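# Flip the small gear and mesh it with the big gear

## Task

The small gear currently sits inverted between the two centres of the tester, with its teeth higher than those of the big gear. Turn it right side up and seat it so it meshes with the big gear. It must stay in place by itself, not held by the robot. Finally release it and pull the grippers away.

## Robot and tools

Robot: two arms, left_arm and right_arm, each with six joints and a parallel gripper. In every row and in every per-joint list of a result, an arm's joints come in this fixed order: shoulder, elbow, wrist roll, wrist pitch, waist, wrist yaw. Trust this order over any other naming.

Frame: one world frame for both arms. Origin is on the table surface midway between the arms, +z up, +x outward over the table, and left_arm sits toward +y. The names left and right do not refer to image sides. A gripper's fingers extend along its own +z and separate along its own y. The reported end_effector_position (metres) is the point between the finger pads, roughly 1 cm short of the tips; orientation is end_effector_quat_wxyz. Reported hand positions can be off, more so when the arm is stretched out.

Row format (used by both execute_actions and move): one flat list of 14 numbers covering both arms, each in [-1, 1]: left_arm's 6 joint values then its opening, then right_arm's 6 joint values then its opening. Always send all 14 even if one arm is idle. Joint values are scaled offsets, not absolute angles: 1.0 equals 1.202 rad for waist, 1.258 shoulder, 1.238 elbow, 2.073 wrist pitch, 2.022 for wrist yaw and for wrist roll. Opening is absolute: +1 fully open, -1 closed.

execute_actions(actions): a list of actions run in sequence. Each action is a table of up to 15 rows; each row lasts one control step (1/30 s), and if fewer than 15 rows are given the final row repeats to fill 15 steps. Joint offsets in every row are measured from the joint angles at the start of that action (not the previous row); for a call's first action, that means the angles in the latest result. An empty list just returns the current state and images. If any joint would be asked to go more than 0.036 rad beyond its stated range (judged from the action's starting angles), that action is rejected for both arms; a malformed action or a failing first action rejects the whole call. Stated ranges (rad): waist -2.618 to 3.054, shoulder 0.000 to 3.142, elbow 0.000 to 3.142, wrist pitch -1.571 to 1.571, wrist yaw -1.571 to 1.571, wrist roll -2.094 to 2.094. True ends may differ by up to 0.036 rad; a joint pushed past its true end stops there and the result may say "joint sent to its limit" (its absence proves nothing).

move(target, speed, blocking): target is a single 14-number row; its joint offsets are taken from the "Joint positions" in the latest result that lists them, not from the arm's position when the move begins. All joints progress along their paths in step, so grippers trace curves. speed (0.01 to 2 rad/s, default 0.5) caps the joint with the longest path. Paths take 0.5 to 10 s; longer ones are cut off at 10 s. Moves ignore obstacles and the other arm; faster moves and targets set deeper past a contact hit or press harder. Openings are applied at the start. With blocking=false the result returns after 0.5 s while motion continues; use wait(0) to check, and wait or stop before sending new rows or moves. The added "move:" line reports the ending (done, off_target, moving, held, fault), limits=held or limits=none, and each arm's joint farthest from target.

wait(seconds): 0 to 10; arms keep their last command; returns early if a running move ends. stop(): brakes a running move (needs room; fingers keep moving). zoom_image(camera, region): camera is cam_left_wrist or cam_right_wrist; region [x0, y0, x1, y1] in pixels, top-left origin, at most 504 by 504. finished_scene(scene): pass the current scene number to end it; irreversible, so only call once the gear is mounted, released and the arms are clear.

Results: state line per arm with pose; Joint positions and Joint velocities per arm (rad, rad/s, then finger gap in m; 0.094 m is fully open); Joint targets (what joints are currently driven toward); joint torques (noisy, offset, nonzero even in free air); step readings for actions, with HELD marking held-back steps; "joint command not followed" means a clearance check altered joint targets. Cameras: two 504x504 wrist images, left then right, with pinhole+radial calibration (K, D, T_world_to_cam) accurate to about 0.5 degrees and 2.5 mm.

Motion limits: each joint target stays within a lead of its measured angle (waist 0.202, shoulder 0.258, elbow 0.238, wrist pitch 0.573, wrist yaw and roll 0.522 rad), and targets are scaled back if they would shift the gripper over 70 mm from its measured spot, so big changes take several actions. Arms can sag under repeated zero offsets; re-aim toward the desired angles.

Gripping: grip_measured uses the command scale. To hold a part, command about 0.03 below grip_measured (less for a lighter hold). Pad force tops out near 50 to 62 N; thin parts get less grip. Readings may be off by about 1 mm.

Avoid: dropping the gear, knocking anything off the table (fails the task), collisions or hard pressing between arms, slams and very hard pushes. External tugs may disturb held or loose parts. Motor heat: warning at 75 °C, a 10 s arm stop at 90 °C, and at 100 °C the arm goes limp and falls; avoid long loaded holds.

Each tool is called as name(argument=value, ...), one argument or row to a line, values as JSON.

## Session

execute_actions(
  actions=[],
)

Scene clock: 0.00 s.
left_arm: end_effector_position=(+0.4308, +0.0886, +0.3034) grip_measured=+1.000 end_effector_quat_wxyz=(+0.383, +0.362, +0.850, -0.020) | right_arm: end_effector_position=(+0.0443, -0.0178, +0.2181) grip_measured=+1.000 end_effector_quat_wxyz=(-0.232, +0.757, -0.611, -0.018)
Joint names: [shoulder, elbow, wrist roll, wrist pitch, waist, wrist yaw]
Joint positions: left_arm=[ 1.711  1.874  0.414 -0.947 -0.516  0.064  0.094] | right_arm=[ 1.519  1.518 -0.275 -1.171  1.558  0.255  0.094]
Joint velocities: left_arm=[-0.007 -0.002 -0.11   0.051  0.007 -0.051  0.   ] | right_arm=[-0.002 -0.012 -0.081 -0.095 -0.012 -0.007  0.   ]
Joint torques (N m, as the arm reports them, + toward a larger angle): no reading
Joint targets: left_arm=[1.707 1.879 0.413 -0.954 -0.516 0.067] | right_arm=[1.513 1.524 -0.273 -1.172 1.558 0.257]

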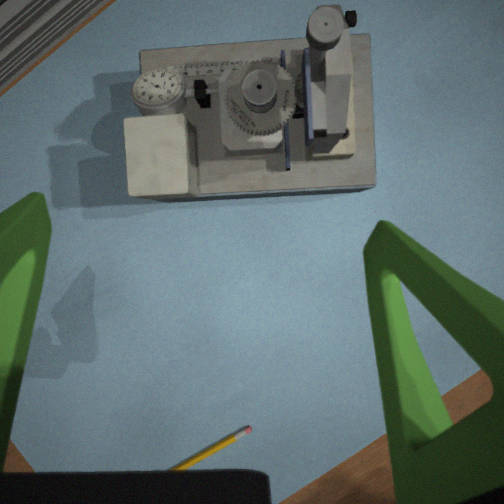

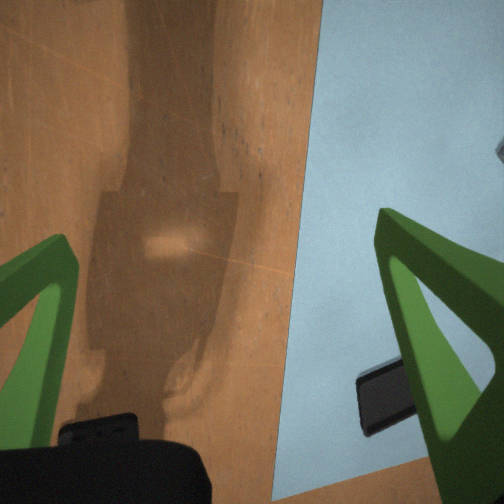

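zoom_image(
  camera="cam_left_wrist",
  region=[110, 0, 390, 210],
)

Region (110, 0, 390, 210) of cam_left_wrist's 504x504 image, scaled by 1.800, with more detail than that image has; it fills the top 378 rows of this view, and the rest is white.

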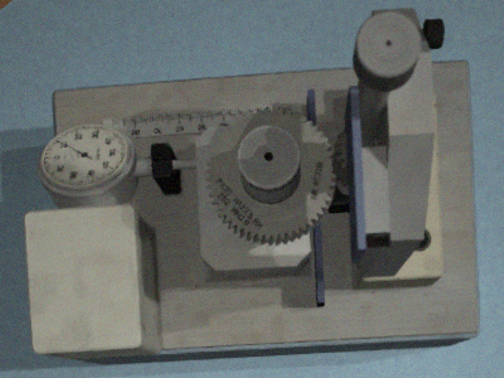

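move(
  target=[0,0,0,0,0,0,1, -0.174,-0.4,0.136,0.8,-0.855,-0.126,1],
  speed=1,
)

move(
  target=[0,0,0,0,0,0,1, 0,-0.66,0,0.39,0,0,1],
  speed=1,
)

Scene clock: 38.03 s.
left_arm: end_effector_position=(+0.4308, +0.0886, +0.3034) grip_measured=+1.000 end_effector_quat_wxyz=(+0.383, +0.362, +0.850, -0.020) | right_arm: end_effector_position=(+0.3853, -0.1328, +0.4124) grip_measured=+1.000 end_effector_quat_wxyz=(+0.747, -0.168, +0.612, +0.198)
Joint names: [shoulder, elbow, wrist roll, wrist pitch, waist, wrist yaw]
Joint positions: left_arm=[ 1.711  1.874  0.414 -0.947 -0.516  0.064  0.094] | right_arm=[ 1.326  1.043 -0.01   0.478  0.534  0.008  0.094]
Joint velocities: left_arm=[-0.017  0.007 -0.007 -0.081 -0.002 -0.022  0.   ] | right_arm=[ 0.017 -0.002  0.007  0.007 -0.012  0.007  0.   ]
Joint torques (N m, as the arm reports them, + toward a larger angle): left_arm=[-7.69  7.85  0.03  1.91  0.23  0.  ] | right_arm=[-7.11  6.23  0.09  1.76 -0.32 -0.04]
Joint targets: left_arm=[1.711 1.874 0.414 -0.947 -0.516 0.064] | right_arm=[1.300 1.022 -0.000 0.488 0.531 0.000]
move: off_target (right_arm); limits=none; left_arm: farthest joint: the waist, 0.000 radians from its target (0.000 radians at the start); right_arm: farthest joint: the shoulder, 0.026 radians from its target (0.219 radians at the start)
camera_calibration (this result's frames):
cam_right_wrist: T_world_to_cam=[[0.472565, -0.87914, -0.0616018, -0.278877], [-0.501127, -0.210557, -0.839367, 0.510363], [0.724951, 0.427526, -0.540063, 0.117822], [0, 0, 0, 1]] pos_world=[0.302129, -0.188084, 0.474834]

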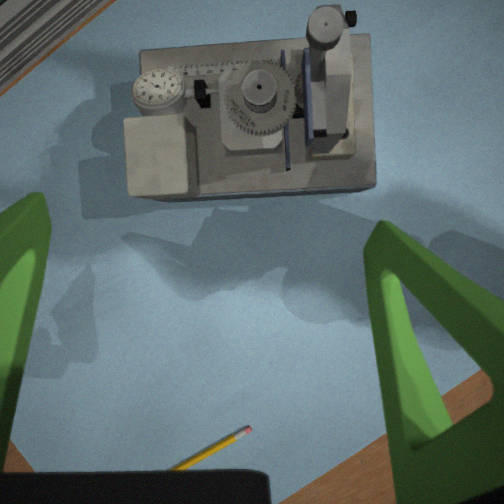

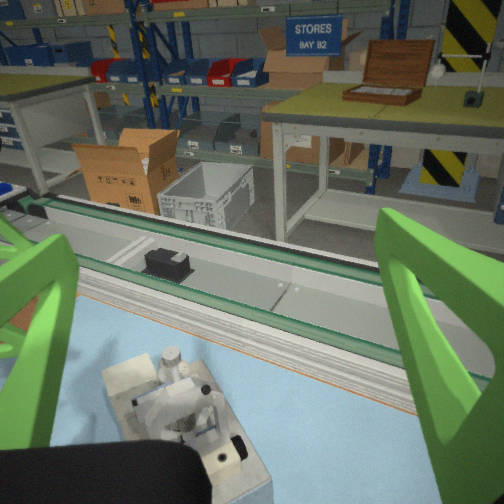

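Scene clock: 39.77 s.
left_arm: end_effector_position=(+0.4308, +0.0886, +0.3034) grip_measured=+1.000 end_effector_quat_wxyz=(+0.383, +0.362, +0.850, -0.020) | right_arm: end_effector_position=(+0.3126, -0.1758, +0.2331) grip_measured=+1.000 end_effector_quat_wxyz=(+0.746, -0.168, +0.614, +0.197)
Joint names: [shoulder, elbow, wrist roll, wrist pitch, waist, wrist yaw]
Joint positions: left_arm=[ 1.711  1.874  0.414 -0.947 -0.516  0.064  0.094] | right_arm=[ 1.326  0.24  -0.01   1.277  0.534  0.008  0.094]
Joint velocities: left_arm=[-0.002 -0.012 -0.022 -0.037 -0.007 -0.066  0.   ] | right_arm=[-0.002 -0.002 -0.037  0.037 -0.012 -0.081  0.   ]
Joint torques (N m, as the arm reports them, + toward a larger angle): left_arm=[-7.66  8.19 -0.01  1.84 -0.03 -0.04] | right_arm=[-2.79  4.92  0.    1.75 -0.01 -0.02]
Joint targets: left_arm=[1.711 1.874 0.414 -0.947 -0.516 0.064] | right_arm=[1.326 0.226 -0.010 1.286 0.534 0.008]
move: done; limits=none; left_arm: farthest joint: the waist, 0.000 radians from its target (0.000 radians at the start); right_arm: farthest joint: the elbow, 0.014 radians from its target (0.818 radians at the start)
camera_calibration (this result's frames):
cam_right_wrist: T_world_to_cam=[[0.472323, -0.879284, -0.0614106, -0.293429], [-0.504428, -0.212513, -0.836894, 0.31453], [0.722816, 0.426262, -0.54391, 0.093475], [0, 0, 0, 1]] pos_world=[0.229686, -0.231011, 0.29605]

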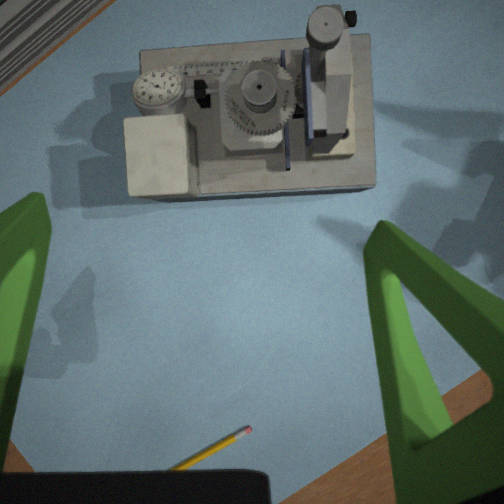

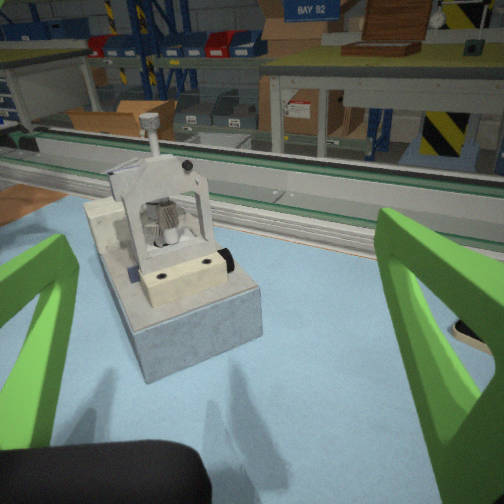

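zoom_image(
  camera="cam_right_wrist",
  region=[70, 100, 280, 320],
)

Region (70, 100, 280, 320) of cam_right_wrist's 504x504 image, scaled by 2.291, with more detail than that image has; it fills the left 481 columns of this view, and the rest is white.

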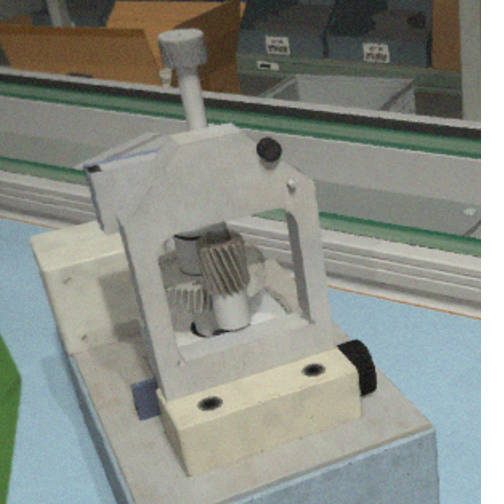

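move(
  target=[0.115,-0.051,-0.205,0.100,-0.106,-0.032,-0.2, 0.695,0.522,0.005,0.024,-0.119,-0.303,-0.4],
  speed=0.6,
)

Scene clock: 110.70 s.
left_arm: end_effector_position=(+0.4564, +0.0221, +0.2505) grip_measured=-0.197 end_effector_quat_wxyz=(+0.372, +0.226, +0.895, -0.096) | right_arm: end_effector_position=(+0.4237, -0.0734, +0.1044) grip_measured=-0.399 end_effector_quat_wxyz=(+0.616, -0.340, +0.627, +0.335)
Joint names: [shoulder, elbow, wrist roll, wrist pitch, waist, wrist yaw]
Joint positions: left_arm=[ 1.851  1.824  0.005 -0.754 -0.638  0.01   0.038] | right_arm=[ 2.191  0.853 -0.01   1.317  0.397 -0.597  0.028]
Joint velocities: left_arm=[ 0.002 -0.002 -0.154  0.051 -0.017 -0.037 -0.   ] | right_arm=[-0.012 -0.012 -0.051 -0.037  0.002  0.051 -0.   ]
Joint torques (N m, as the arm reports them, + toward a larger angle): left_arm=[-8.7   7.23 -0.05  2.04 -0.25 -0.18] | right_arm=[-9.66  7.3   0.1   1.73 -0.51 -0.05]
Joint targets: left_arm=[1.856 1.811 -0.000 -0.740 -0.644 -0.000] | right_arm=[2.200 0.886 -0.000 1.326 0.391 -0.605]
move: off_target (right_arm); limits=none; left_arm: farthest joint: the wrist pitch, 0.014 radians from its target (0.208 radians at the start); right_arm: farthest joint: the elbow, 0.033 radians from its target (0.646 radians at the start)
camera_calibration (this result's frames):
cam_left_wrist: T_world_to_cam=[[-0.405815, -0.895887, 0.180834, 0.152493], [-0.905756, 0.420667, 0.0514337, 0.389897], [-0.12215, -0.142919, -0.982168, 0.424209], [0, 0, 0, 1]] pos_world=[0.466852, 0.0332277, 0.369015]
cam_right_wrist: T_world_to_cam=[[0.811013, -0.581564, -0.0635663, -0.385141], [-0.448478, -0.548265, -0.705884, 0.222555], [0.375666, 0.60099, -0.705469, 0.0762349], [0, 0, 0, 1]] pos_world=[0.383527, -0.147781, 0.186397]

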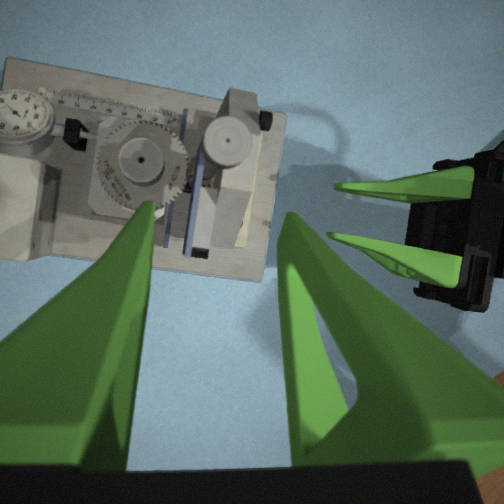

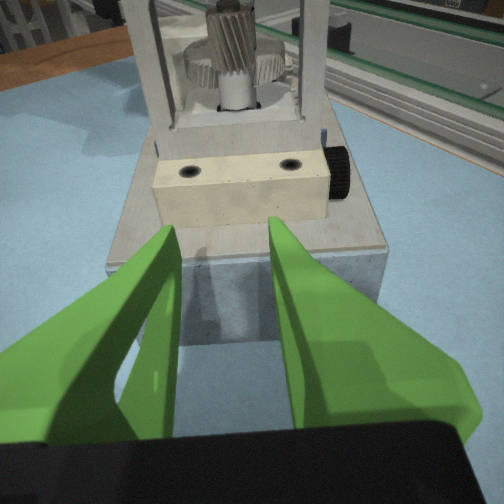

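move(
  target=[0.097,0.07,0,0.03,0,0,-0.2, 0.064,0.189,0.005,-0.052,0.047,0.029,-0.4],
  speed=0.2,
)

Scene clock: 133.43 s.
left_arm: end_effector_position=(+0.4829, +0.0081, +0.2248) grip_measured=-0.197 end_effector_quat_wxyz=(+0.369, +0.226, +0.897, -0.095) | right_arm: end_effector_position=(+0.4558, -0.0384, +0.1245) grip_measured=-0.399 end_effector_quat_wxyz=(+0.635, -0.341, +0.608, +0.333)
Joint names: [shoulder, elbow, wrist roll, wrist pitch, waist, wrist yaw]
Joint positions: left_arm=[ 1.967  1.883  0.004 -0.705 -0.638  0.01   0.038] | right_arm=[ 2.254  1.057 -0.01   1.23   0.447 -0.546  0.028]
Joint velocities: left_arm=[-0.007 -0.007  0.022  0.037 -0.017 -0.051  0.001] | right_arm=[ 0.007  0.002 -0.037  0.022 -0.007 -0.066  0.001]
Joint torques (N m, as the arm reports them, + toward a larger angle): left_arm=[-9.66 10.7   0.    2.    0.12 -0.05] | right_arm=[-10.12   7.73   0.08   1.4    0.58   0.1 ]
Joint targets: left_arm=[1.973 1.910 0.005 -0.691 -0.638 0.011] | right_arm=[2.272 1.087 0.000 1.209 0.453 -0.538]
move: off_target (left_arm, right_arm); limits=none; left_arm: farthest joint: the elbow, 0.028 radians from its target (0.087 radians at the start); right_arm: farthest joint: the elbow, 0.030 radians from its target (0.234 radians at the start)
camera_calibration (this result's frames):
cam_left_wrist: T_world_to_cam=[[-0.404208, -0.896661, 0.180594, 0.154652], [-0.905449, 0.420218, 0.05982, 0.419027], [-0.129527, -0.139339, -0.981737, 0.403647], [0, 0, 0, 1]] pos_world=[0.494203, 0.0188312, 0.34328]
cam_right_wrist: T_world_to_cam=[[0.812794, -0.581385, -0.0368449, -0.39372], [-0.413763, -0.531616, -0.739044, 0.259242], [0.410082, 0.615935, -0.672649, 0.0381278], [0, 0, 0, 1]] pos_world=[0.411642, -0.114571, 0.202731]

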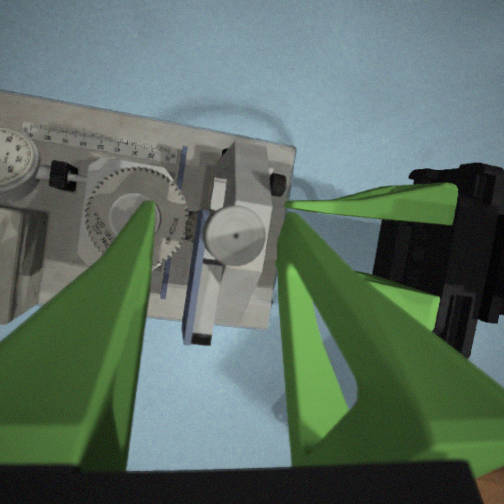

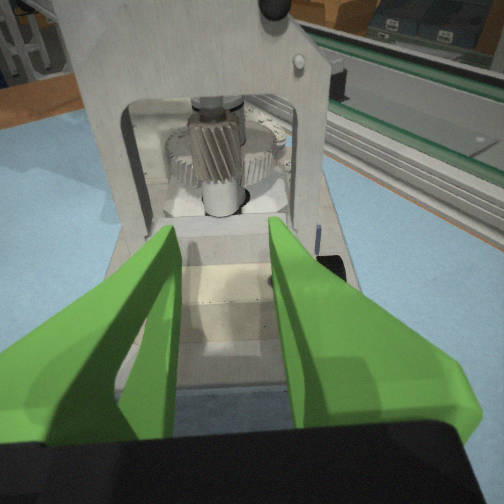

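move(
  target=[0,0.01,0,0.005,-0.012,0,-0.3, 0.074,0.127,0.005,-0.049,0.039,0.023,-0.4],
  speed=0.15,
)

Scene clock: 156.97 s.
left_arm: end_effector_position=(+0.4810, +0.0046, +0.2248) grip_measured=-0.297 end_effector_quat_wxyz=(+0.368, +0.230, +0.896, -0.097) | right_arm: end_effector_position=(+0.4711, -0.0122, +0.1162) grip_measured=-0.399 end_effector_quat_wxyz=(+0.629, -0.340, +0.614, +0.335)
Joint names: [shoulder, elbow, wrist roll, wrist pitch, waist, wrist yaw]
Joint positions: left_arm=[ 1.967  1.883  0.004 -0.705 -0.645  0.01   0.033] | right_arm=[ 2.328  1.185 -0.009  1.16   0.485 -0.509  0.028]
Joint velocities: left_arm=[-0.007 -0.012  0.037 -0.022  0.022 -0.022  0.   ] | right_arm=[-0.007  0.002 -0.022 -0.095 -0.007 -0.081 -0.   ]
Joint torques (N m, as the arm reports them, + toward a larger angle): left_arm=[-10.15   9.1    0.     2.    -0.16  -0.03] | right_arm=[-10.85   8.08   0.08   1.36   0.75   0.13]
Joint targets: left_arm=[1.967 1.895 0.004 -0.695 -0.652 0.010] | right_arm=[2.347 1.215 0.000 1.129 0.493 -0.499]
move: off_target (right_arm); limits=none; left_arm: farthest joint: the elbow, 0.013 radians from its target (0.013 radians at the start); right_arm: farthest joint: the wrist pitch, 0.031 radians from its target (0.101 radians at the start)
camera_calibration (this result's frames):
cam_left_wrist: T_world_to_cam=[[-0.410697, -0.893708, 0.180594, 0.153876], [-0.90238, 0.42677, 0.05982, 0.417298], [-0.130534, -0.138396, -0.981737, 0.403399], [0, 0, 0, 1]] pos_world=[0.492415, 0.0152587, 0.34328]
cam_right_wrist: T_world_to_cam=[[0.813476, -0.579744, -0.0464128, -0.39039], [-0.424277, -0.536956, -0.729155, 0.277104], [0.397802, 0.612842, -0.682773, 0.0171333], [0, 0, 0, 1]] pos_world=[0.428326, -0.0880333, 0.195631]

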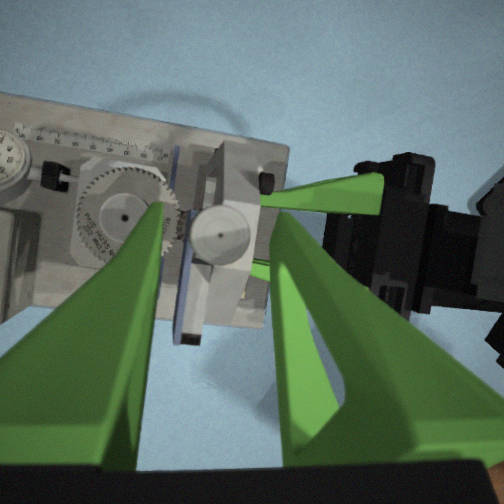

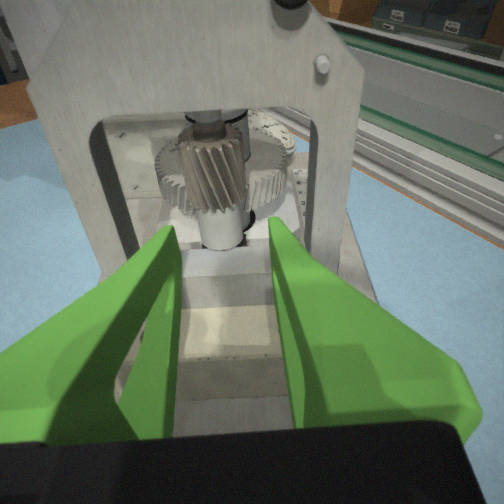

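move(
  target=[0,0.01,0,0.005,0,0,-0.7, 0.055,0.102,0.005,-0.045,0.030,0.019,-0.4],
  speed=0.1,
)

Scene clock: 173.10 s.
left_arm: end_effector_position=(+0.4814, +0.0052, +0.2249) grip_measured=-0.680 end_effector_quat_wxyz=(+0.369, +0.229, +0.896, -0.095) | right_arm: end_effector_position=(+0.4830, +0.0055, +0.1255) grip_measured=-0.399 end_effector_quat_wxyz=(+0.638, -0.338, +0.605, +0.336)
Joint names: [shoulder, elbow, wrist roll, wrist pitch, waist, wrist yaw]
Joint positions: left_arm=[ 1.967  1.883  0.004 -0.705 -0.645  0.007  0.015] | right_arm=[ 2.367  1.285 -0.004  1.127  0.509 -0.484  0.028]
Joint velocities: left_arm=[-0.002 -0.002  0.051 -0.066 -0.007  0.037  0.001] | right_arm=[ 0.007 -0.007  0.022 -0.037 -0.017  0.007 -0.   ]
Joint torques (N m, as the arm reports them, + toward a larger angle): left_arm=[-10.19   9.3    0.01   1.95   0.28   0.02] | right_arm=[-10.45   8.02   0.05   1.04   1.07   0.1 ]
Joint targets: left_arm=[1.967 1.895 0.004 -0.695 -0.645 0.010] | right_arm=[2.397 1.311 0.001 1.066 0.522 -0.471]
move: off_target (right_arm); limits=none; left_arm: farthest joint: the elbow, 0.013 radians from its target (0.013 radians at the start); right_arm: farthest joint: the wrist pitch, 0.061 radians from its target (0.093 radians at the start)
camera_calibration (this result's frames):
cam_left_wrist: T_world_to_cam=[[-0.408584, -0.895204, 0.177959, 0.154111], [-0.903619, 0.424212, 0.0592978, 0.418128], [-0.128576, -0.136579, -0.98225, 0.402752], [0, 0, 0, 1]] pos_world=[0.492579, 0.0155928, 0.343384]
cam_right_wrist: T_world_to_cam=[[0.813339, -0.580444, -0.0395466, -0.390187], [-0.410007, -0.523636, -0.746793, 0.29376], [0.412764, 0.62361, -0.66388, -0.0017881], [0, 0, 0, 1]] pos_world=[0.438536, -0.0715438, 0.20276]

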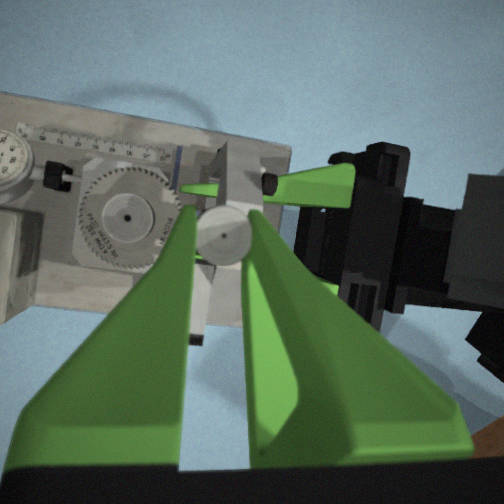

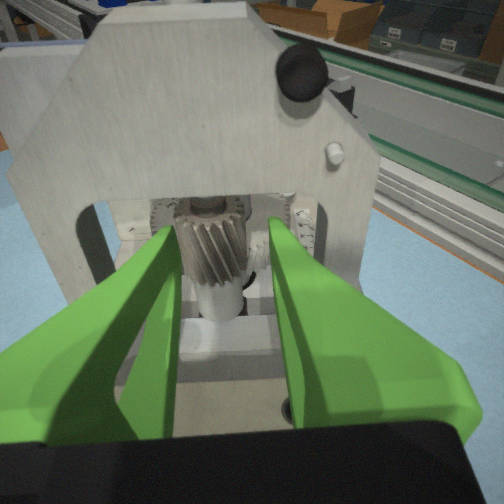

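move(
  target=[0,0.01,0,0.005,0,0,-0.72, 0.01,0.0,0,-0.015,0.012,0.006,-0.5],
  speed=0.05,
)

zoom_image(
  camera="cam_right_wrist",
  region=[50, 150, 400, 420],
)

Scene clock: 188.37 s.
left_arm: end_effector_position=(+0.4814, +0.0052, +0.2249) grip_measured=-0.681 end_effector_quat_wxyz=(+0.369, +0.229, +0.896, -0.095) | right_arm: end_effector_position=(+0.4817, +0.0064, +0.1262) grip_measured=-0.498 end_effector_quat_wxyz=(+0.638, -0.340, +0.602, +0.338)
Joint names: [shoulder, elbow, wrist roll, wrist pitch, waist, wrist yaw]
Joint positions: left_arm=[ 1.967  1.883  0.004 -0.705 -0.645  0.007  0.015] | right_arm=[ 2.367  1.285 -0.004  1.13   0.509 -0.492  0.024]
Joint velocities: left_arm=[-0.002 -0.002 -0.007 -0.007  0.017 -0.066  0.   ] | right_arm=[ 0.002  0.007  0.037  0.022 -0.007  0.066  0.   ]
Joint torques (N m, as the arm reports them, + toward a larger angle): left_arm=[-9.82  9.27  0.    1.98  0.07 -0.06] | right_arm=[-12.1    5.98  -0.03   1.33   1.06   0.22]
Joint targets: left_arm=[1.967 1.895 0.004 -0.695 -0.645 0.007] | right_arm=[2.379 1.285 -0.004 1.096 0.523 -0.472]
move: off_target (right_arm); limits=none; left_arm: farthest joint: the elbow, 0.013 radians from its target (0.013 radians at the start); right_arm: farthest joint: the wrist pitch, 0.034 radians from its target (0.031 radians at the start)
camera_calibration (this result's frames):
cam_left_wrist: T_world_to_cam=[[-0.408584, -0.895204, 0.177959, 0.154111], [-0.903619, 0.424212, 0.0592978, 0.418128], [-0.128576, -0.136579, -0.98225, 0.402752], [0, 0, 0, 1]] pos_world=[0.492579, 0.0155928, 0.343384]
cam_right_wrist: T_world_to_cam=[[0.818068, -0.573871, -0.037912, -0.391095], [-0.403685, -0.526011, -0.748566, 0.291388], [0.409638, 0.627682, -0.661976, -0.000132442], [0, 0, 0, 1]] pos_world=[0.437625, -0.0710817, 0.203208]

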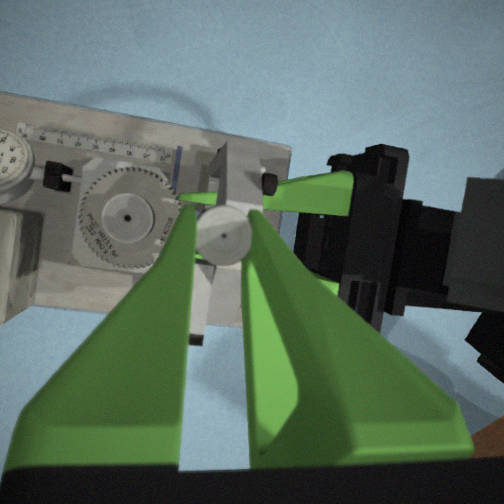

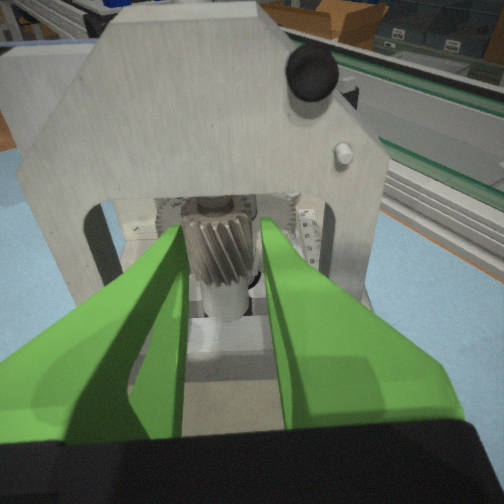

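Region (50, 150, 400, 420) of cam_right_wrist's 504x504 image, scaled by 1.440, with more detail than that image has; it fills the top 389 rows of this view, and the rest is white.

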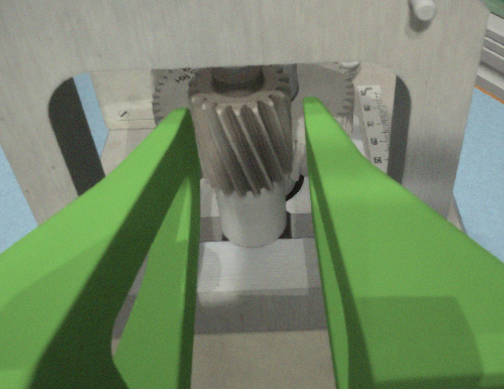

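move(
  target=[0,0.01,0,0.005,0,0,-0.72, 0,0.01,0,0,0,-0.004,-0.64],
  speed=0.05,
)

move(
  target=[0.006,0.075,0,-0.03,0,0,-0.72, 0,0.01,0,0,0,0,-0.64],
  speed=0.08,
)

Scene clock: 196.17 s.
left_arm: end_effector_position=(+0.4814, +0.0052, +0.2249) grip_measured=-0.681 end_effector_quat_wxyz=(+0.369, +0.229, +0.896, -0.095) | right_arm: end_effector_position=(+0.4816, +0.0065, +0.1262) grip_measured=-0.571 end_effector_quat_wxyz=(+0.638, -0.341, +0.602, +0.339)
Joint names: [shoulder, elbow, wrist roll, wrist pitch, waist, wrist yaw]
Joint positions: left_arm=[ 1.967  1.883  0.004 -0.705 -0.645  0.007  0.015] | right_arm=[ 2.367  1.285 -0.004  1.13   0.509 -0.492  0.02 ]
Joint velocities: left_arm=[-0.002 -0.012 -0.007 -0.051 -0.027 -0.007 -0.   ] | right_arm=[ 0.017 -0.007 -0.037  0.095 -0.002  0.081 -0.   ]
Joint torques (N m, as the arm reports them, + toward a larger angle): left_arm=[-10.09   9.53  -0.02   2.03   0.08  -0.04] | right_arm=[-13.09   7.04  -0.02   1.66  -0.02  -0.05]
Joint targets: left_arm=[1.967 1.895 0.004 -0.694 -0.645 0.007] | right_arm=[2.367 1.297 -0.004 1.130 0.509 -0.499]
move: done; limits=none; left_arm: farthest joint: the elbow, 0.013 radians from its target (0.013 radians at the start); right_arm: farthest joint: the elbow, 0.013 radians from its target (0.013 radians at the start)
camera_calibration (this result's frames):
cam_left_wrist: T_world_to_cam=[[-0.408584, -0.895204, 0.177959, 0.154111], [-0.903619, 0.424212, 0.0592978, 0.418128], [-0.128576, -0.136579, -0.98225, 0.402752], [0, 0, 0, 1]] pos_world=[0.492579, 0.0155928, 0.343384]
cam_right_wrist: T_world_to_cam=[[0.818505, -0.573249, -0.0378788, -0.391178], [-0.403271, -0.526342, -0.748556, 0.291179], [0.409172, 0.627973, -0.661988, 0.0000908497], [0, 0, 0, 1]] pos_world=[0.437569, -0.0710395, 0.203207]

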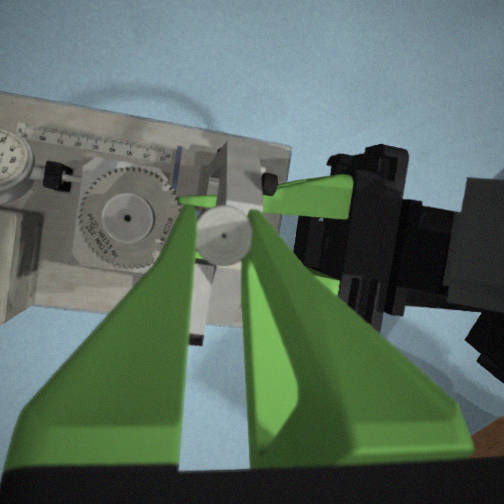

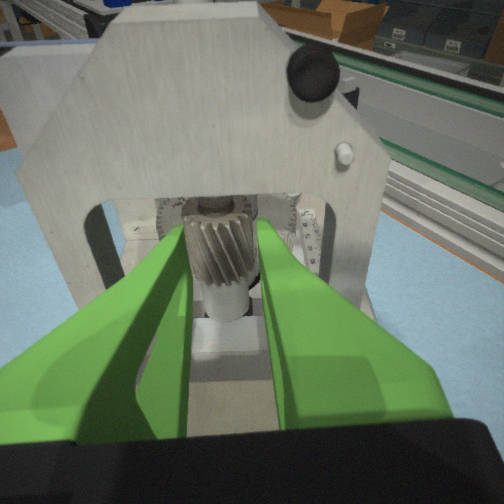

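Scene clock: 197.63 s.
left_arm: end_effector_position=(+0.4814, +0.0052, +0.2258) grip_measured=-0.681 end_effector_quat_wxyz=(+0.358, +0.230, +0.900, -0.092) | right_arm: end_effector_position=(+0.4816, +0.0065, +0.1262) grip_measured=-0.571 end_effector_quat_wxyz=(+0.638, -0.341, +0.602, +0.339)
Joint names: [shoulder, elbow, wrist roll, wrist pitch, waist, wrist yaw]
Joint positions: left_arm=[ 1.99   1.935  0.004 -0.758 -0.645  0.007  0.015] | right_arm=[ 2.367  1.285 -0.004  1.13   0.509 -0.492  0.02 ]
Joint velocities: left_arm=[ 0.012 -0.007 -0.051 -0.051  0.012  0.066  0.001] | right_arm=[ 0.002 -0.022 -0.037 -0.022  0.017  0.007  0.   ]
Joint torques (N m, as the arm reports them, + toward a larger angle): left_arm=[-11.38  11.76   0.     1.76   0.06   0.04] | right_arm=[-13.12   6.94  -0.02   1.64  -0.08   0.01]
Joint targets: left_arm=[1.975 1.975 0.004 -0.767 -0.645 0.007] | right_arm=[2.367 1.297 -0.004 1.130 0.509 -0.492]
move: off_target (left_arm); limits=none; left_arm: farthest joint: the elbow, 0.041 radians from its target (0.093 radians at the start); right_arm: farthest joint: the elbow, 0.013 radians from its target (0.013 radians at the start)
camera_calibration (this result's frames):
cam_left_wrist: T_world_to_cam=[[-0.404892, -0.897187, 0.176405, 0.152528], [-0.902138, 0.423417, 0.0828546, 0.411998], [-0.149029, -0.125594, -0.980824, 0.413151], [0, 0, 0, 1]] pos_world=[0.495008, 0.0142887, 0.344186]
cam_right_wrist: T_world_to_cam=[[0.818505, -0.573249, -0.0378788, -0.391178], [-0.403271, -0.526342, -0.748556, 0.291179], [0.409172, 0.627973, -0.661988, 0.0000908497], [0, 0, 0, 1]] pos_world=[0.437569, -0.0710395, 0.203207]

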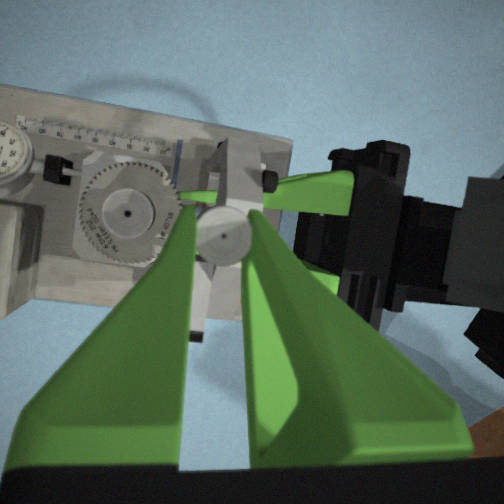

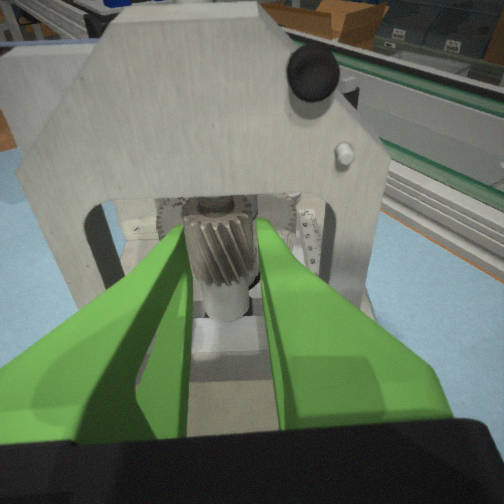

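move(
  target=[-0.07,0.045,0,0.07,0,0,-0.72, 0,0.01,0,0,0,0,-0.62],
  speed=0.08,
)

Scene clock: 209.43 s.
left_arm: end_effector_position=(+0.4817, +0.0051, +0.2376) grip_measured=-0.681 end_effector_quat_wxyz=(+0.372, +0.228, +0.894, -0.096) | right_arm: end_effector_position=(+0.4815, +0.0065, +0.1264) grip_measured=-0.571 end_effector_quat_wxyz=(+0.638, -0.341, +0.602, +0.339)
Joint names: [shoulder, elbow, wrist roll, wrist pitch, waist, wrist yaw]
Joint positions: left_arm=[ 1.972  1.935  0.004 -0.745 -0.645  0.007  0.015] | right_arm=[ 2.367  1.285 -0.004  1.131  0.509 -0.493  0.02 ]
Joint velocities: left_arm=[-0.022  0.012  0.007 -0.022 -0.022 -0.081  0.001] | right_arm=[ 0.002 -0.007  0.037 -0.007 -0.002 -0.037 -0.   ]
Joint torques (N m, as the arm reports them, + toward a larger angle): left_arm=[-14.7   13.1   -0.02   3.1   -0.13  -0.06] | right_arm=[-13.1    6.98   0.01   1.66  -0.04   0.01]
Joint targets: left_arm=[1.903 1.989 0.004 -0.616 -0.645 0.007] | right_arm=[2.367 1.297 -0.004 1.131 0.509 -0.492]
move: off_target (left_arm); limits=none; left_arm: farthest joint: the wrist pitch, 0.132 radians from its target (0.146 radians at the start); right_arm: farthest joint: the elbow, 0.013 radians from its target (0.013 radians at the start)
camera_calibration (this result's frames):
cam_left_wrist: T_world_to_cam=[[-0.409782, -0.894561, 0.178439, 0.15229], [-0.903992, 0.424413, 0.0516912, 0.419667], [-0.121973, -0.140125, -0.982592, 0.412164], [0, 0, 0, 1]] pos_world=[0.492054, 0.0158752, 0.356122]
cam_right_wrist: T_world_to_cam=[[0.818749, -0.572923, -0.0375305, -0.391264], [-0.402565, -0.526229, -0.749016, 0.291016], [0.409379, 0.628365, -0.661488, 0.0000449678], [0, 0, 0, 1]] pos_world=[0.437482, -0.0710512, 0.203321]

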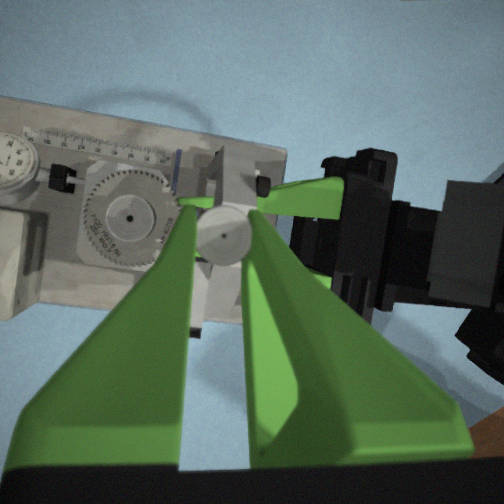

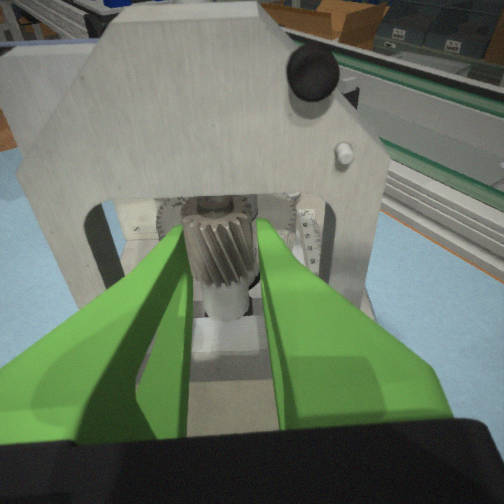

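execute_actions(
  actions=[
    [[-0.065,0.044,0,0.068,0,0,-0.72, -0.02,0.015,0,0,0,0,-0.62]],
    [[-0.06,0.044,0,0.065,0,0,-0.72, -0.015,0.015,0,0,0,0,-0.62]],
  ],
)

Scene clock: 215.73 s.
left_arm: end_effector_position=(+0.4817, +0.0051, +0.2376) grip_measured=-0.681 end_effector_quat_wxyz=(+0.372, +0.228, +0.894, -0.096) | right_arm: end_effector_position=(+0.4815, +0.0065, +0.1264) grip_measured=-0.571 end_effector_quat_wxyz=(+0.638, -0.341, +0.602, +0.339)
Joint names: [shoulder, elbow, wrist roll, wrist pitch, waist, wrist yaw]
Joint positions: left_arm=[ 1.972  1.935  0.004 -0.745 -0.645  0.007  0.015] | right_arm=[ 2.367  1.285 -0.004  1.131  0.509 -0.493  0.02 ]
Joint velocities: left_arm=[ 0.007  0.012  0.007  0.022 -0.017 -0.081  0.001] | right_arm=[-0.007 -0.007 -0.037 -0.007  0.002 -0.007 -0.   ]
Joint torques (N m, as the arm reports them, + toward a larger angle): left_arm=[-14.76  12.96   0.03   3.13  -0.17  -0.04] | right_arm=[-14.85   7.39  -0.02   1.64  -0.09   0.01]
Joint targets: left_arm=[1.900 1.986 0.004 -0.617 -0.645 0.007] | right_arm=[2.348 1.303 -0.004 1.131 0.509 -0.493]
Step readings (joint positions; steps 1 to 15: 1st action; 16 to 30: 2nd action):
0: left_arm=[1.972 1.935 0.004 -0.745 -0.645 0.007] | right_arm=[2.367 1.285 -0.004 1.131 0.509 -0.493]
1: left_arm=[1.972 1.935 0.004 -0.745 -0.645 0.007] | right_arm=[2.367 1.285 -0.004 1.131 0.509 -0.493]
2: left_arm=[1.972 1.935 0.004 -0.745 -0.645 0.007] | right_arm=[2.367 1.285 -0.004 1.131 0.509 -0.493]
4: left_arm=[1.972 1.935 0.004 -0.745 -0.645 0.007] | right_arm=[2.367 1.285 -0.004 1.131 0.509 -0.493]
8: left_arm=[1.972 1.935 0.004 -0.745 -0.645 0.007] | right_arm=[2.367 1.285 -0.004 1.131 0.509 -0.493]
15: left_arm=[1.972 1.935 0.004 -0.745 -0.645 0.007] | right_arm=[2.367 1.285 -0.004 1.131 0.509 -0.493]
16: left_arm=[1.972 1.935 0.004 -0.745 -0.645 0.007] | right_arm=[2.367 1.285 -0.004 1.131 0.509 -0.493]
17: left_arm=[1.972 1.935 0.004 -0.745 -0.645 0.007] | right_arm=[2.367 1.285 -0.004 1.131 0.509 -0.493]
19: left_arm=[1.972 1.935 0.004 -0.745 -0.645 0.007] | right_arm=[2.367 1.285 -0.004 1.131 0.509 -0.493]
23: left_arm=[1.972 1.935 0.004 -0.745 -0.645 0.007] | right_arm=[2.367 1.285 -0.004 1.131 0.509 -0.493]
30: Joint positions above
camera_calibration (this result's frames):
cam_left_wrist: T_world_to_cam=[[-0.409782, -0.894561, 0.178439, 0.15229], [-0.903992, 0.424413, 0.0516912, 0.419667], [-0.121973, -0.140125, -0.982592, 0.412164], [0, 0, 0, 1]] pos_world=[0.492054, 0.0158752, 0.356122]
cam_right_wrist: T_world_to_cam=[[0.818749, -0.572923, -0.0375305, -0.391264], [-0.402565, -0.526229, -0.749016, 0.291016], [0.409379, 0.628365, -0.661488, 0.0000449678], [0, 0, 0, 1]] pos_world=[0.437482, -0.0710512, 0.203321]

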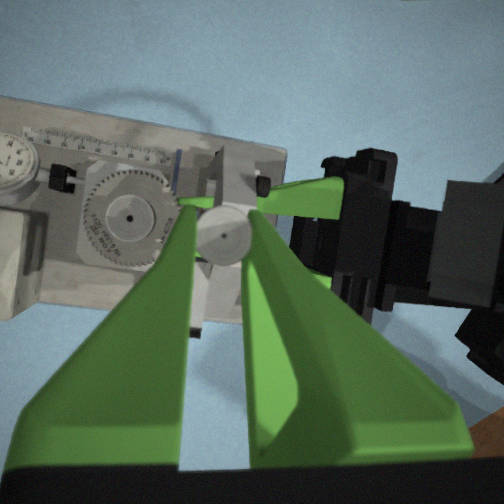

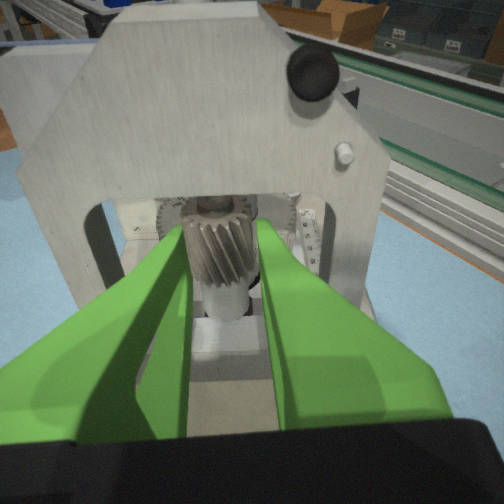

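execute_actions(
  actions=[
    [[-0.07,0.03,0,0.04,0,0,-0.72, -0.034,0.015,0,0.004,0,0,-0.62]],
  ],
)

Scene clock: 220.57 s.
left_arm: end_effector_position=(+0.4813, +0.0053, +0.2433) grip_measured=-0.681 end_effector_quat_wxyz=(+0.378, +0.228, +0.892, -0.097) | right_arm: end_effector_position=(+0.4815, +0.0066, +0.1275) grip_measured=-0.571 end_effector_quat_wxyz=(+0.637, -0.341, +0.602, +0.339)
Joint names: [shoulder, elbow, wrist roll, wrist pitch, waist, wrist yaw]
Joint positions: left_arm=[ 1.962  1.935  0.004 -0.741 -0.645  0.007  0.015] | right_arm=[ 2.363  1.285 -0.004  1.126  0.509 -0.494  0.02 ]
Joint velocities: left_arm=[-0.002  0.002 -0.037  0.066  0.012 -0.066  0.001] | right_arm=[-0.027 -0.017 -0.007  0.051  0.002  0.022  0.   ]
Joint torques (N m, as the arm reports them, + toward a larger angle): left_arm=[-15.34  11.38  -0.05   2.67  -0.07  -0.02] | right_arm=[-16.57   7.36  -0.01   1.76  -0.02   0.06]
Joint targets: left_arm=[1.884 1.972 0.004 -0.662 -0.645 0.007] | right_arm=[2.324 1.303 -0.004 1.139 0.509 -0.493]
Step readings (joint positions):
0: left_arm=[1.972 1.935 0.004 -0.745 -0.645 0.007] | right_arm=[2.367 1.285 -0.004 1.131 0.509 -0.493]
1: left_arm=[1.970 1.935 0.004 -0.745 -0.645 0.007] | right_arm=[2.365 1.285 -0.004 1.131 0.509 -0.493]
2: left_arm=[1.969 1.935 0.004 -0.745 -0.645 0.007] | right_arm=[2.363 1.285 -0.004 1.129 0.509 -0.493]
4: left_arm=[1.965 1.935 0.004 -0.743 -0.645 0.007] | right_arm=[2.363 1.285 -0.004 1.127 0.509 -0.494]
8: left_arm=[1.962 1.935 0.004 -0.741 -0.645 0.007] | right_arm=[2.363 1.285 -0.004 1.126 0.509 -0.494]
15: Joint positions above
camera_calibration (this result's frames):
cam_left_wrist: T_world_to_cam=[[-0.411946, -0.893398, 0.179277, 0.15212], [-0.904535, 0.424704, 0.0379919, 0.422533], [-0.110081, -0.146511, -0.983065, 0.412235], [0, 0, 0, 1]] pos_world=[0.49024, 0.016849, 0.361929]
cam_right_wrist: T_world_to_cam=[[0.819149, -0.572322, -0.0379952, -0.391234], [-0.402898, -0.526978, -0.74831, 0.29192], [0.408251, 0.628285, -0.662261, 0.00139872], [0, 0, 0, 1]] pos_world=[0.437522, -0.070955, 0.204508]

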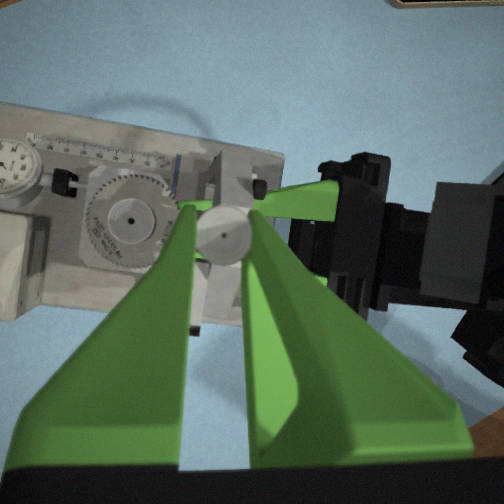

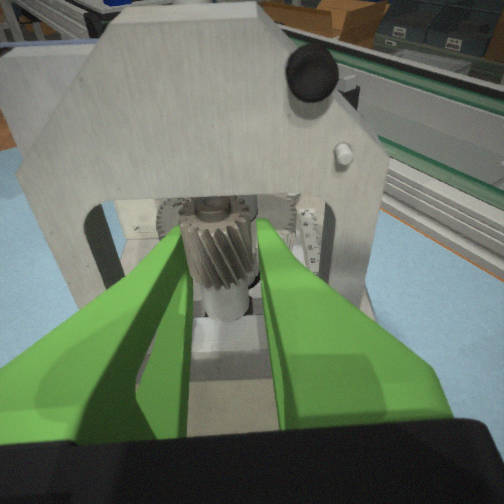

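Knob is up 18 mm. Lift the gear.

execute_actions(
  actions=[
    [[-0.062,0.03,0,0.038,0,0,-0.72, -0.038,0.015,0,0.016,0,0,-0.62]],
  ],
)

Scene clock: 225.00 s.
left_arm: end_effector_position=(+0.4813, +0.0053, +0.2433) grip_measured=-0.681 end_effector_quat_wxyz=(+0.378, +0.228, +0.892, -0.097) | right_arm: end_effector_position=(+0.4815, +0.0066, +0.1275) grip_measured=-0.571 end_effector_quat_wxyz=(+0.637, -0.341, +0.602, +0.339)
Joint names: [shoulder, elbow, wrist roll, wrist pitch, waist, wrist yaw]
Joint positions: left_arm=[ 1.962  1.935  0.004 -0.741 -0.645  0.007  0.015] | right_arm=[ 2.363  1.285 -0.004  1.126  0.509 -0.494  0.02 ]
Joint velocities: left_arm=[-0.007 -0.002  0.037 -0.022  0.022 -0.081 -0.   ] | right_arm=[-0.012 -0.012  0.007 -0.066  0.007 -0.051 -0.   ]
Joint torques (N m, as the arm reports them, + toward a larger angle): left_arm=[-15.12  11.47   0.05   2.65  -0.04   0.01] | right_arm=[-17.56   7.43   0.02   1.99  -0.12   0.  ]
Joint targets: left_arm=[1.884 1.972 0.004 -0.662 -0.645 0.007] | right_arm=[2.315 1.303 -0.004 1.159 0.509 -0.494]
Step readings (joint positions):
0: left_arm=[1.962 1.935 0.004 -0.741 -0.645 0.007] | right_arm=[2.363 1.285 -0.004 1.126 0.509 -0.494]
1: left_arm=[1.962 1.935 0.004 -0.741 -0.645 0.007] | right_arm=[2.363 1.285 -0.004 1.126 0.509 -0.494]
2: left_arm=[1.962 1.935 0.004 -0.741 -0.645 0.007] | right_arm=[2.363 1.285 -0.004 1.126 0.509 -0.494]
4: left_arm=[1.962 1.935 0.004 -0.741 -0.645 0.007] | right_arm=[2.363 1.285 -0.004 1.126 0.509 -0.494]
8: left_arm=[1.962 1.935 0.004 -0.741 -0.645 0.007] | right_arm=[2.363 1.285 -0.004 1.126 0.509 -0.494]
15: Joint positions above
camera_calibration (this result's frames):
cam_left_wrist: T_world_to_cam=[[-0.411946, -0.893398, 0.179277, 0.15212], [-0.904535, 0.424704, 0.0379919, 0.422533], [-0.110081, -0.146511, -0.983065, 0.412235], [0, 0, 0, 1]] pos_world=[0.49024, 0.016849, 0.361929]
cam_right_wrist: T_world_to_cam=[[0.819149, -0.572322, -0.0379952, -0.391234], [-0.402898, -0.526978, -0.74831, 0.29192], [0.408251, 0.628285, -0.662261, 0.00139872], [0, 0, 0, 1]] pos_world=[0.437522, -0.070955, 0.204508]

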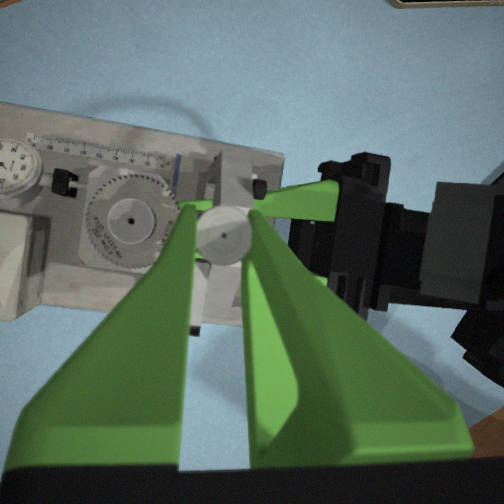

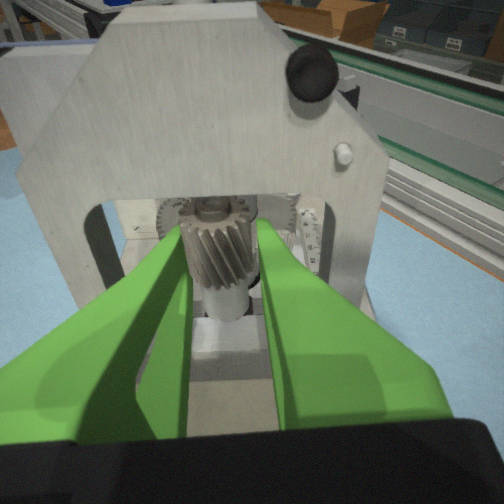

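execute_actions(
  actions=[
    [[-0.062,0.03,0,0.038,0,0,-0.72, -0.044,0.018,0,0.025,0,0,-0.62],[-0.062,0.03,0,0.038,0,0,-0.72, -0.046,0.018,0,0.028,0,0,-0.62],[-0.062,0.03,0,0.038,0,0,-0.72, -0.048,0.018,0,0.031,0,0,-0.62]],
  ],
)

Scene clock: 230.37 s.
left_arm: end_effector_position=(+0.4813, +0.0053, +0.2433) grip_measured=-0.681 end_effector_quat_wxyz=(+0.378, +0.228, +0.892, -0.097) | right_arm: end_effector_position=(+0.4815, +0.0066, +0.1288) grip_measured=-0.571 end_effector_quat_wxyz=(+0.637, -0.341, +0.602, +0.339)
Joint names: [shoulder, elbow, wrist roll, wrist pitch, waist, wrist yaw]
Joint positions: left_arm=[ 1.962  1.935  0.004 -0.741 -0.645  0.007  0.015] | right_arm=[ 2.359  1.285 -0.004  1.122  0.509 -0.494  0.02 ]
Joint velocities: left_arm=[-0.007  0.012  0.051 -0.007  0.002 -0.066 -0.001] | right_arm=[-0.007  0.012  0.007  0.022  0.002 -0.051 -0.002]
Joint torques (N m, as the arm reports them, + toward a larger angle): left_arm=[-15.24  11.13  -0.06   2.67   0.02  -0.05] | right_arm=[-18.15   7.67  -0.01   2.31   0.06   0.01]
Joint targets: left_arm=[1.884 1.972 0.004 -0.662 -0.645 0.007] | right_arm=[2.302 1.307 -0.004 1.190 0.509 -0.494]
Step readings (joint positions):
0: left_arm=[1.962 1.935 0.004 -0.741 -0.645 0.007] | right_arm=[2.363 1.285 -0.004 1.126 0.509 -0.494]
1: left_arm=[1.962 1.935 0.004 -0.741 -0.645 0.007] | right_arm=[2.361 1.285 -0.004 1.126 0.509 -0.494]
2: left_arm=[1.962 1.935 0.004 -0.741 -0.645 0.007] | right_arm=[2.360 1.285 -0.004 1.124 0.509 -0.494]
4: left_arm=[1.962 1.935 0.004 -0.741 -0.645 0.007] | right_arm=[2.359 1.285 -0.004 1.123 0.509 -0.494]
8: left_arm=[1.962 1.935 0.004 -0.741 -0.645 0.007] | right_arm=[2.359 1.285 -0.004 1.122 0.509 -0.494]
15: Joint positions above
camera_calibration (this result's frames):
cam_left_wrist: T_world_to_cam=[[-0.411946, -0.893398, 0.179277, 0.15212], [-0.904535, 0.424704, 0.0379919, 0.422533], [-0.110081, -0.146511, -0.983065, 0.412235], [0, 0, 0, 1]] pos_world=[0.49024, 0.016849, 0.361929]
cam_right_wrist: T_world_to_cam=[[0.819149, -0.572322, -0.0379952, -0.391184], [-0.402898, -0.526978, -0.74831, 0.292941], [0.408251, 0.628285, -0.662261, 0.00229628], [0, 0, 0, 1]] pos_world=[0.437526, -0.0709525, 0.205868]

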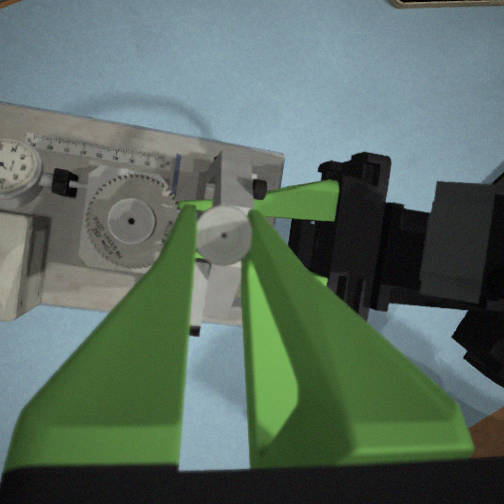

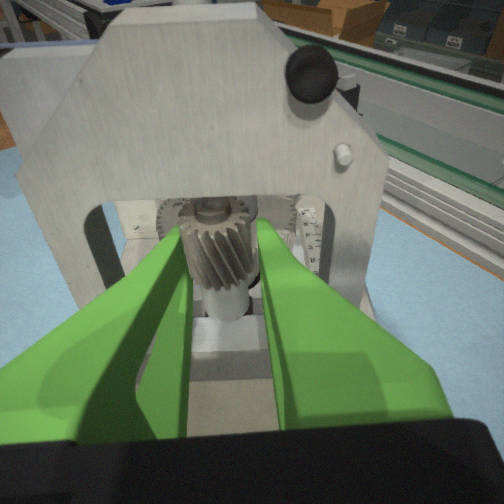

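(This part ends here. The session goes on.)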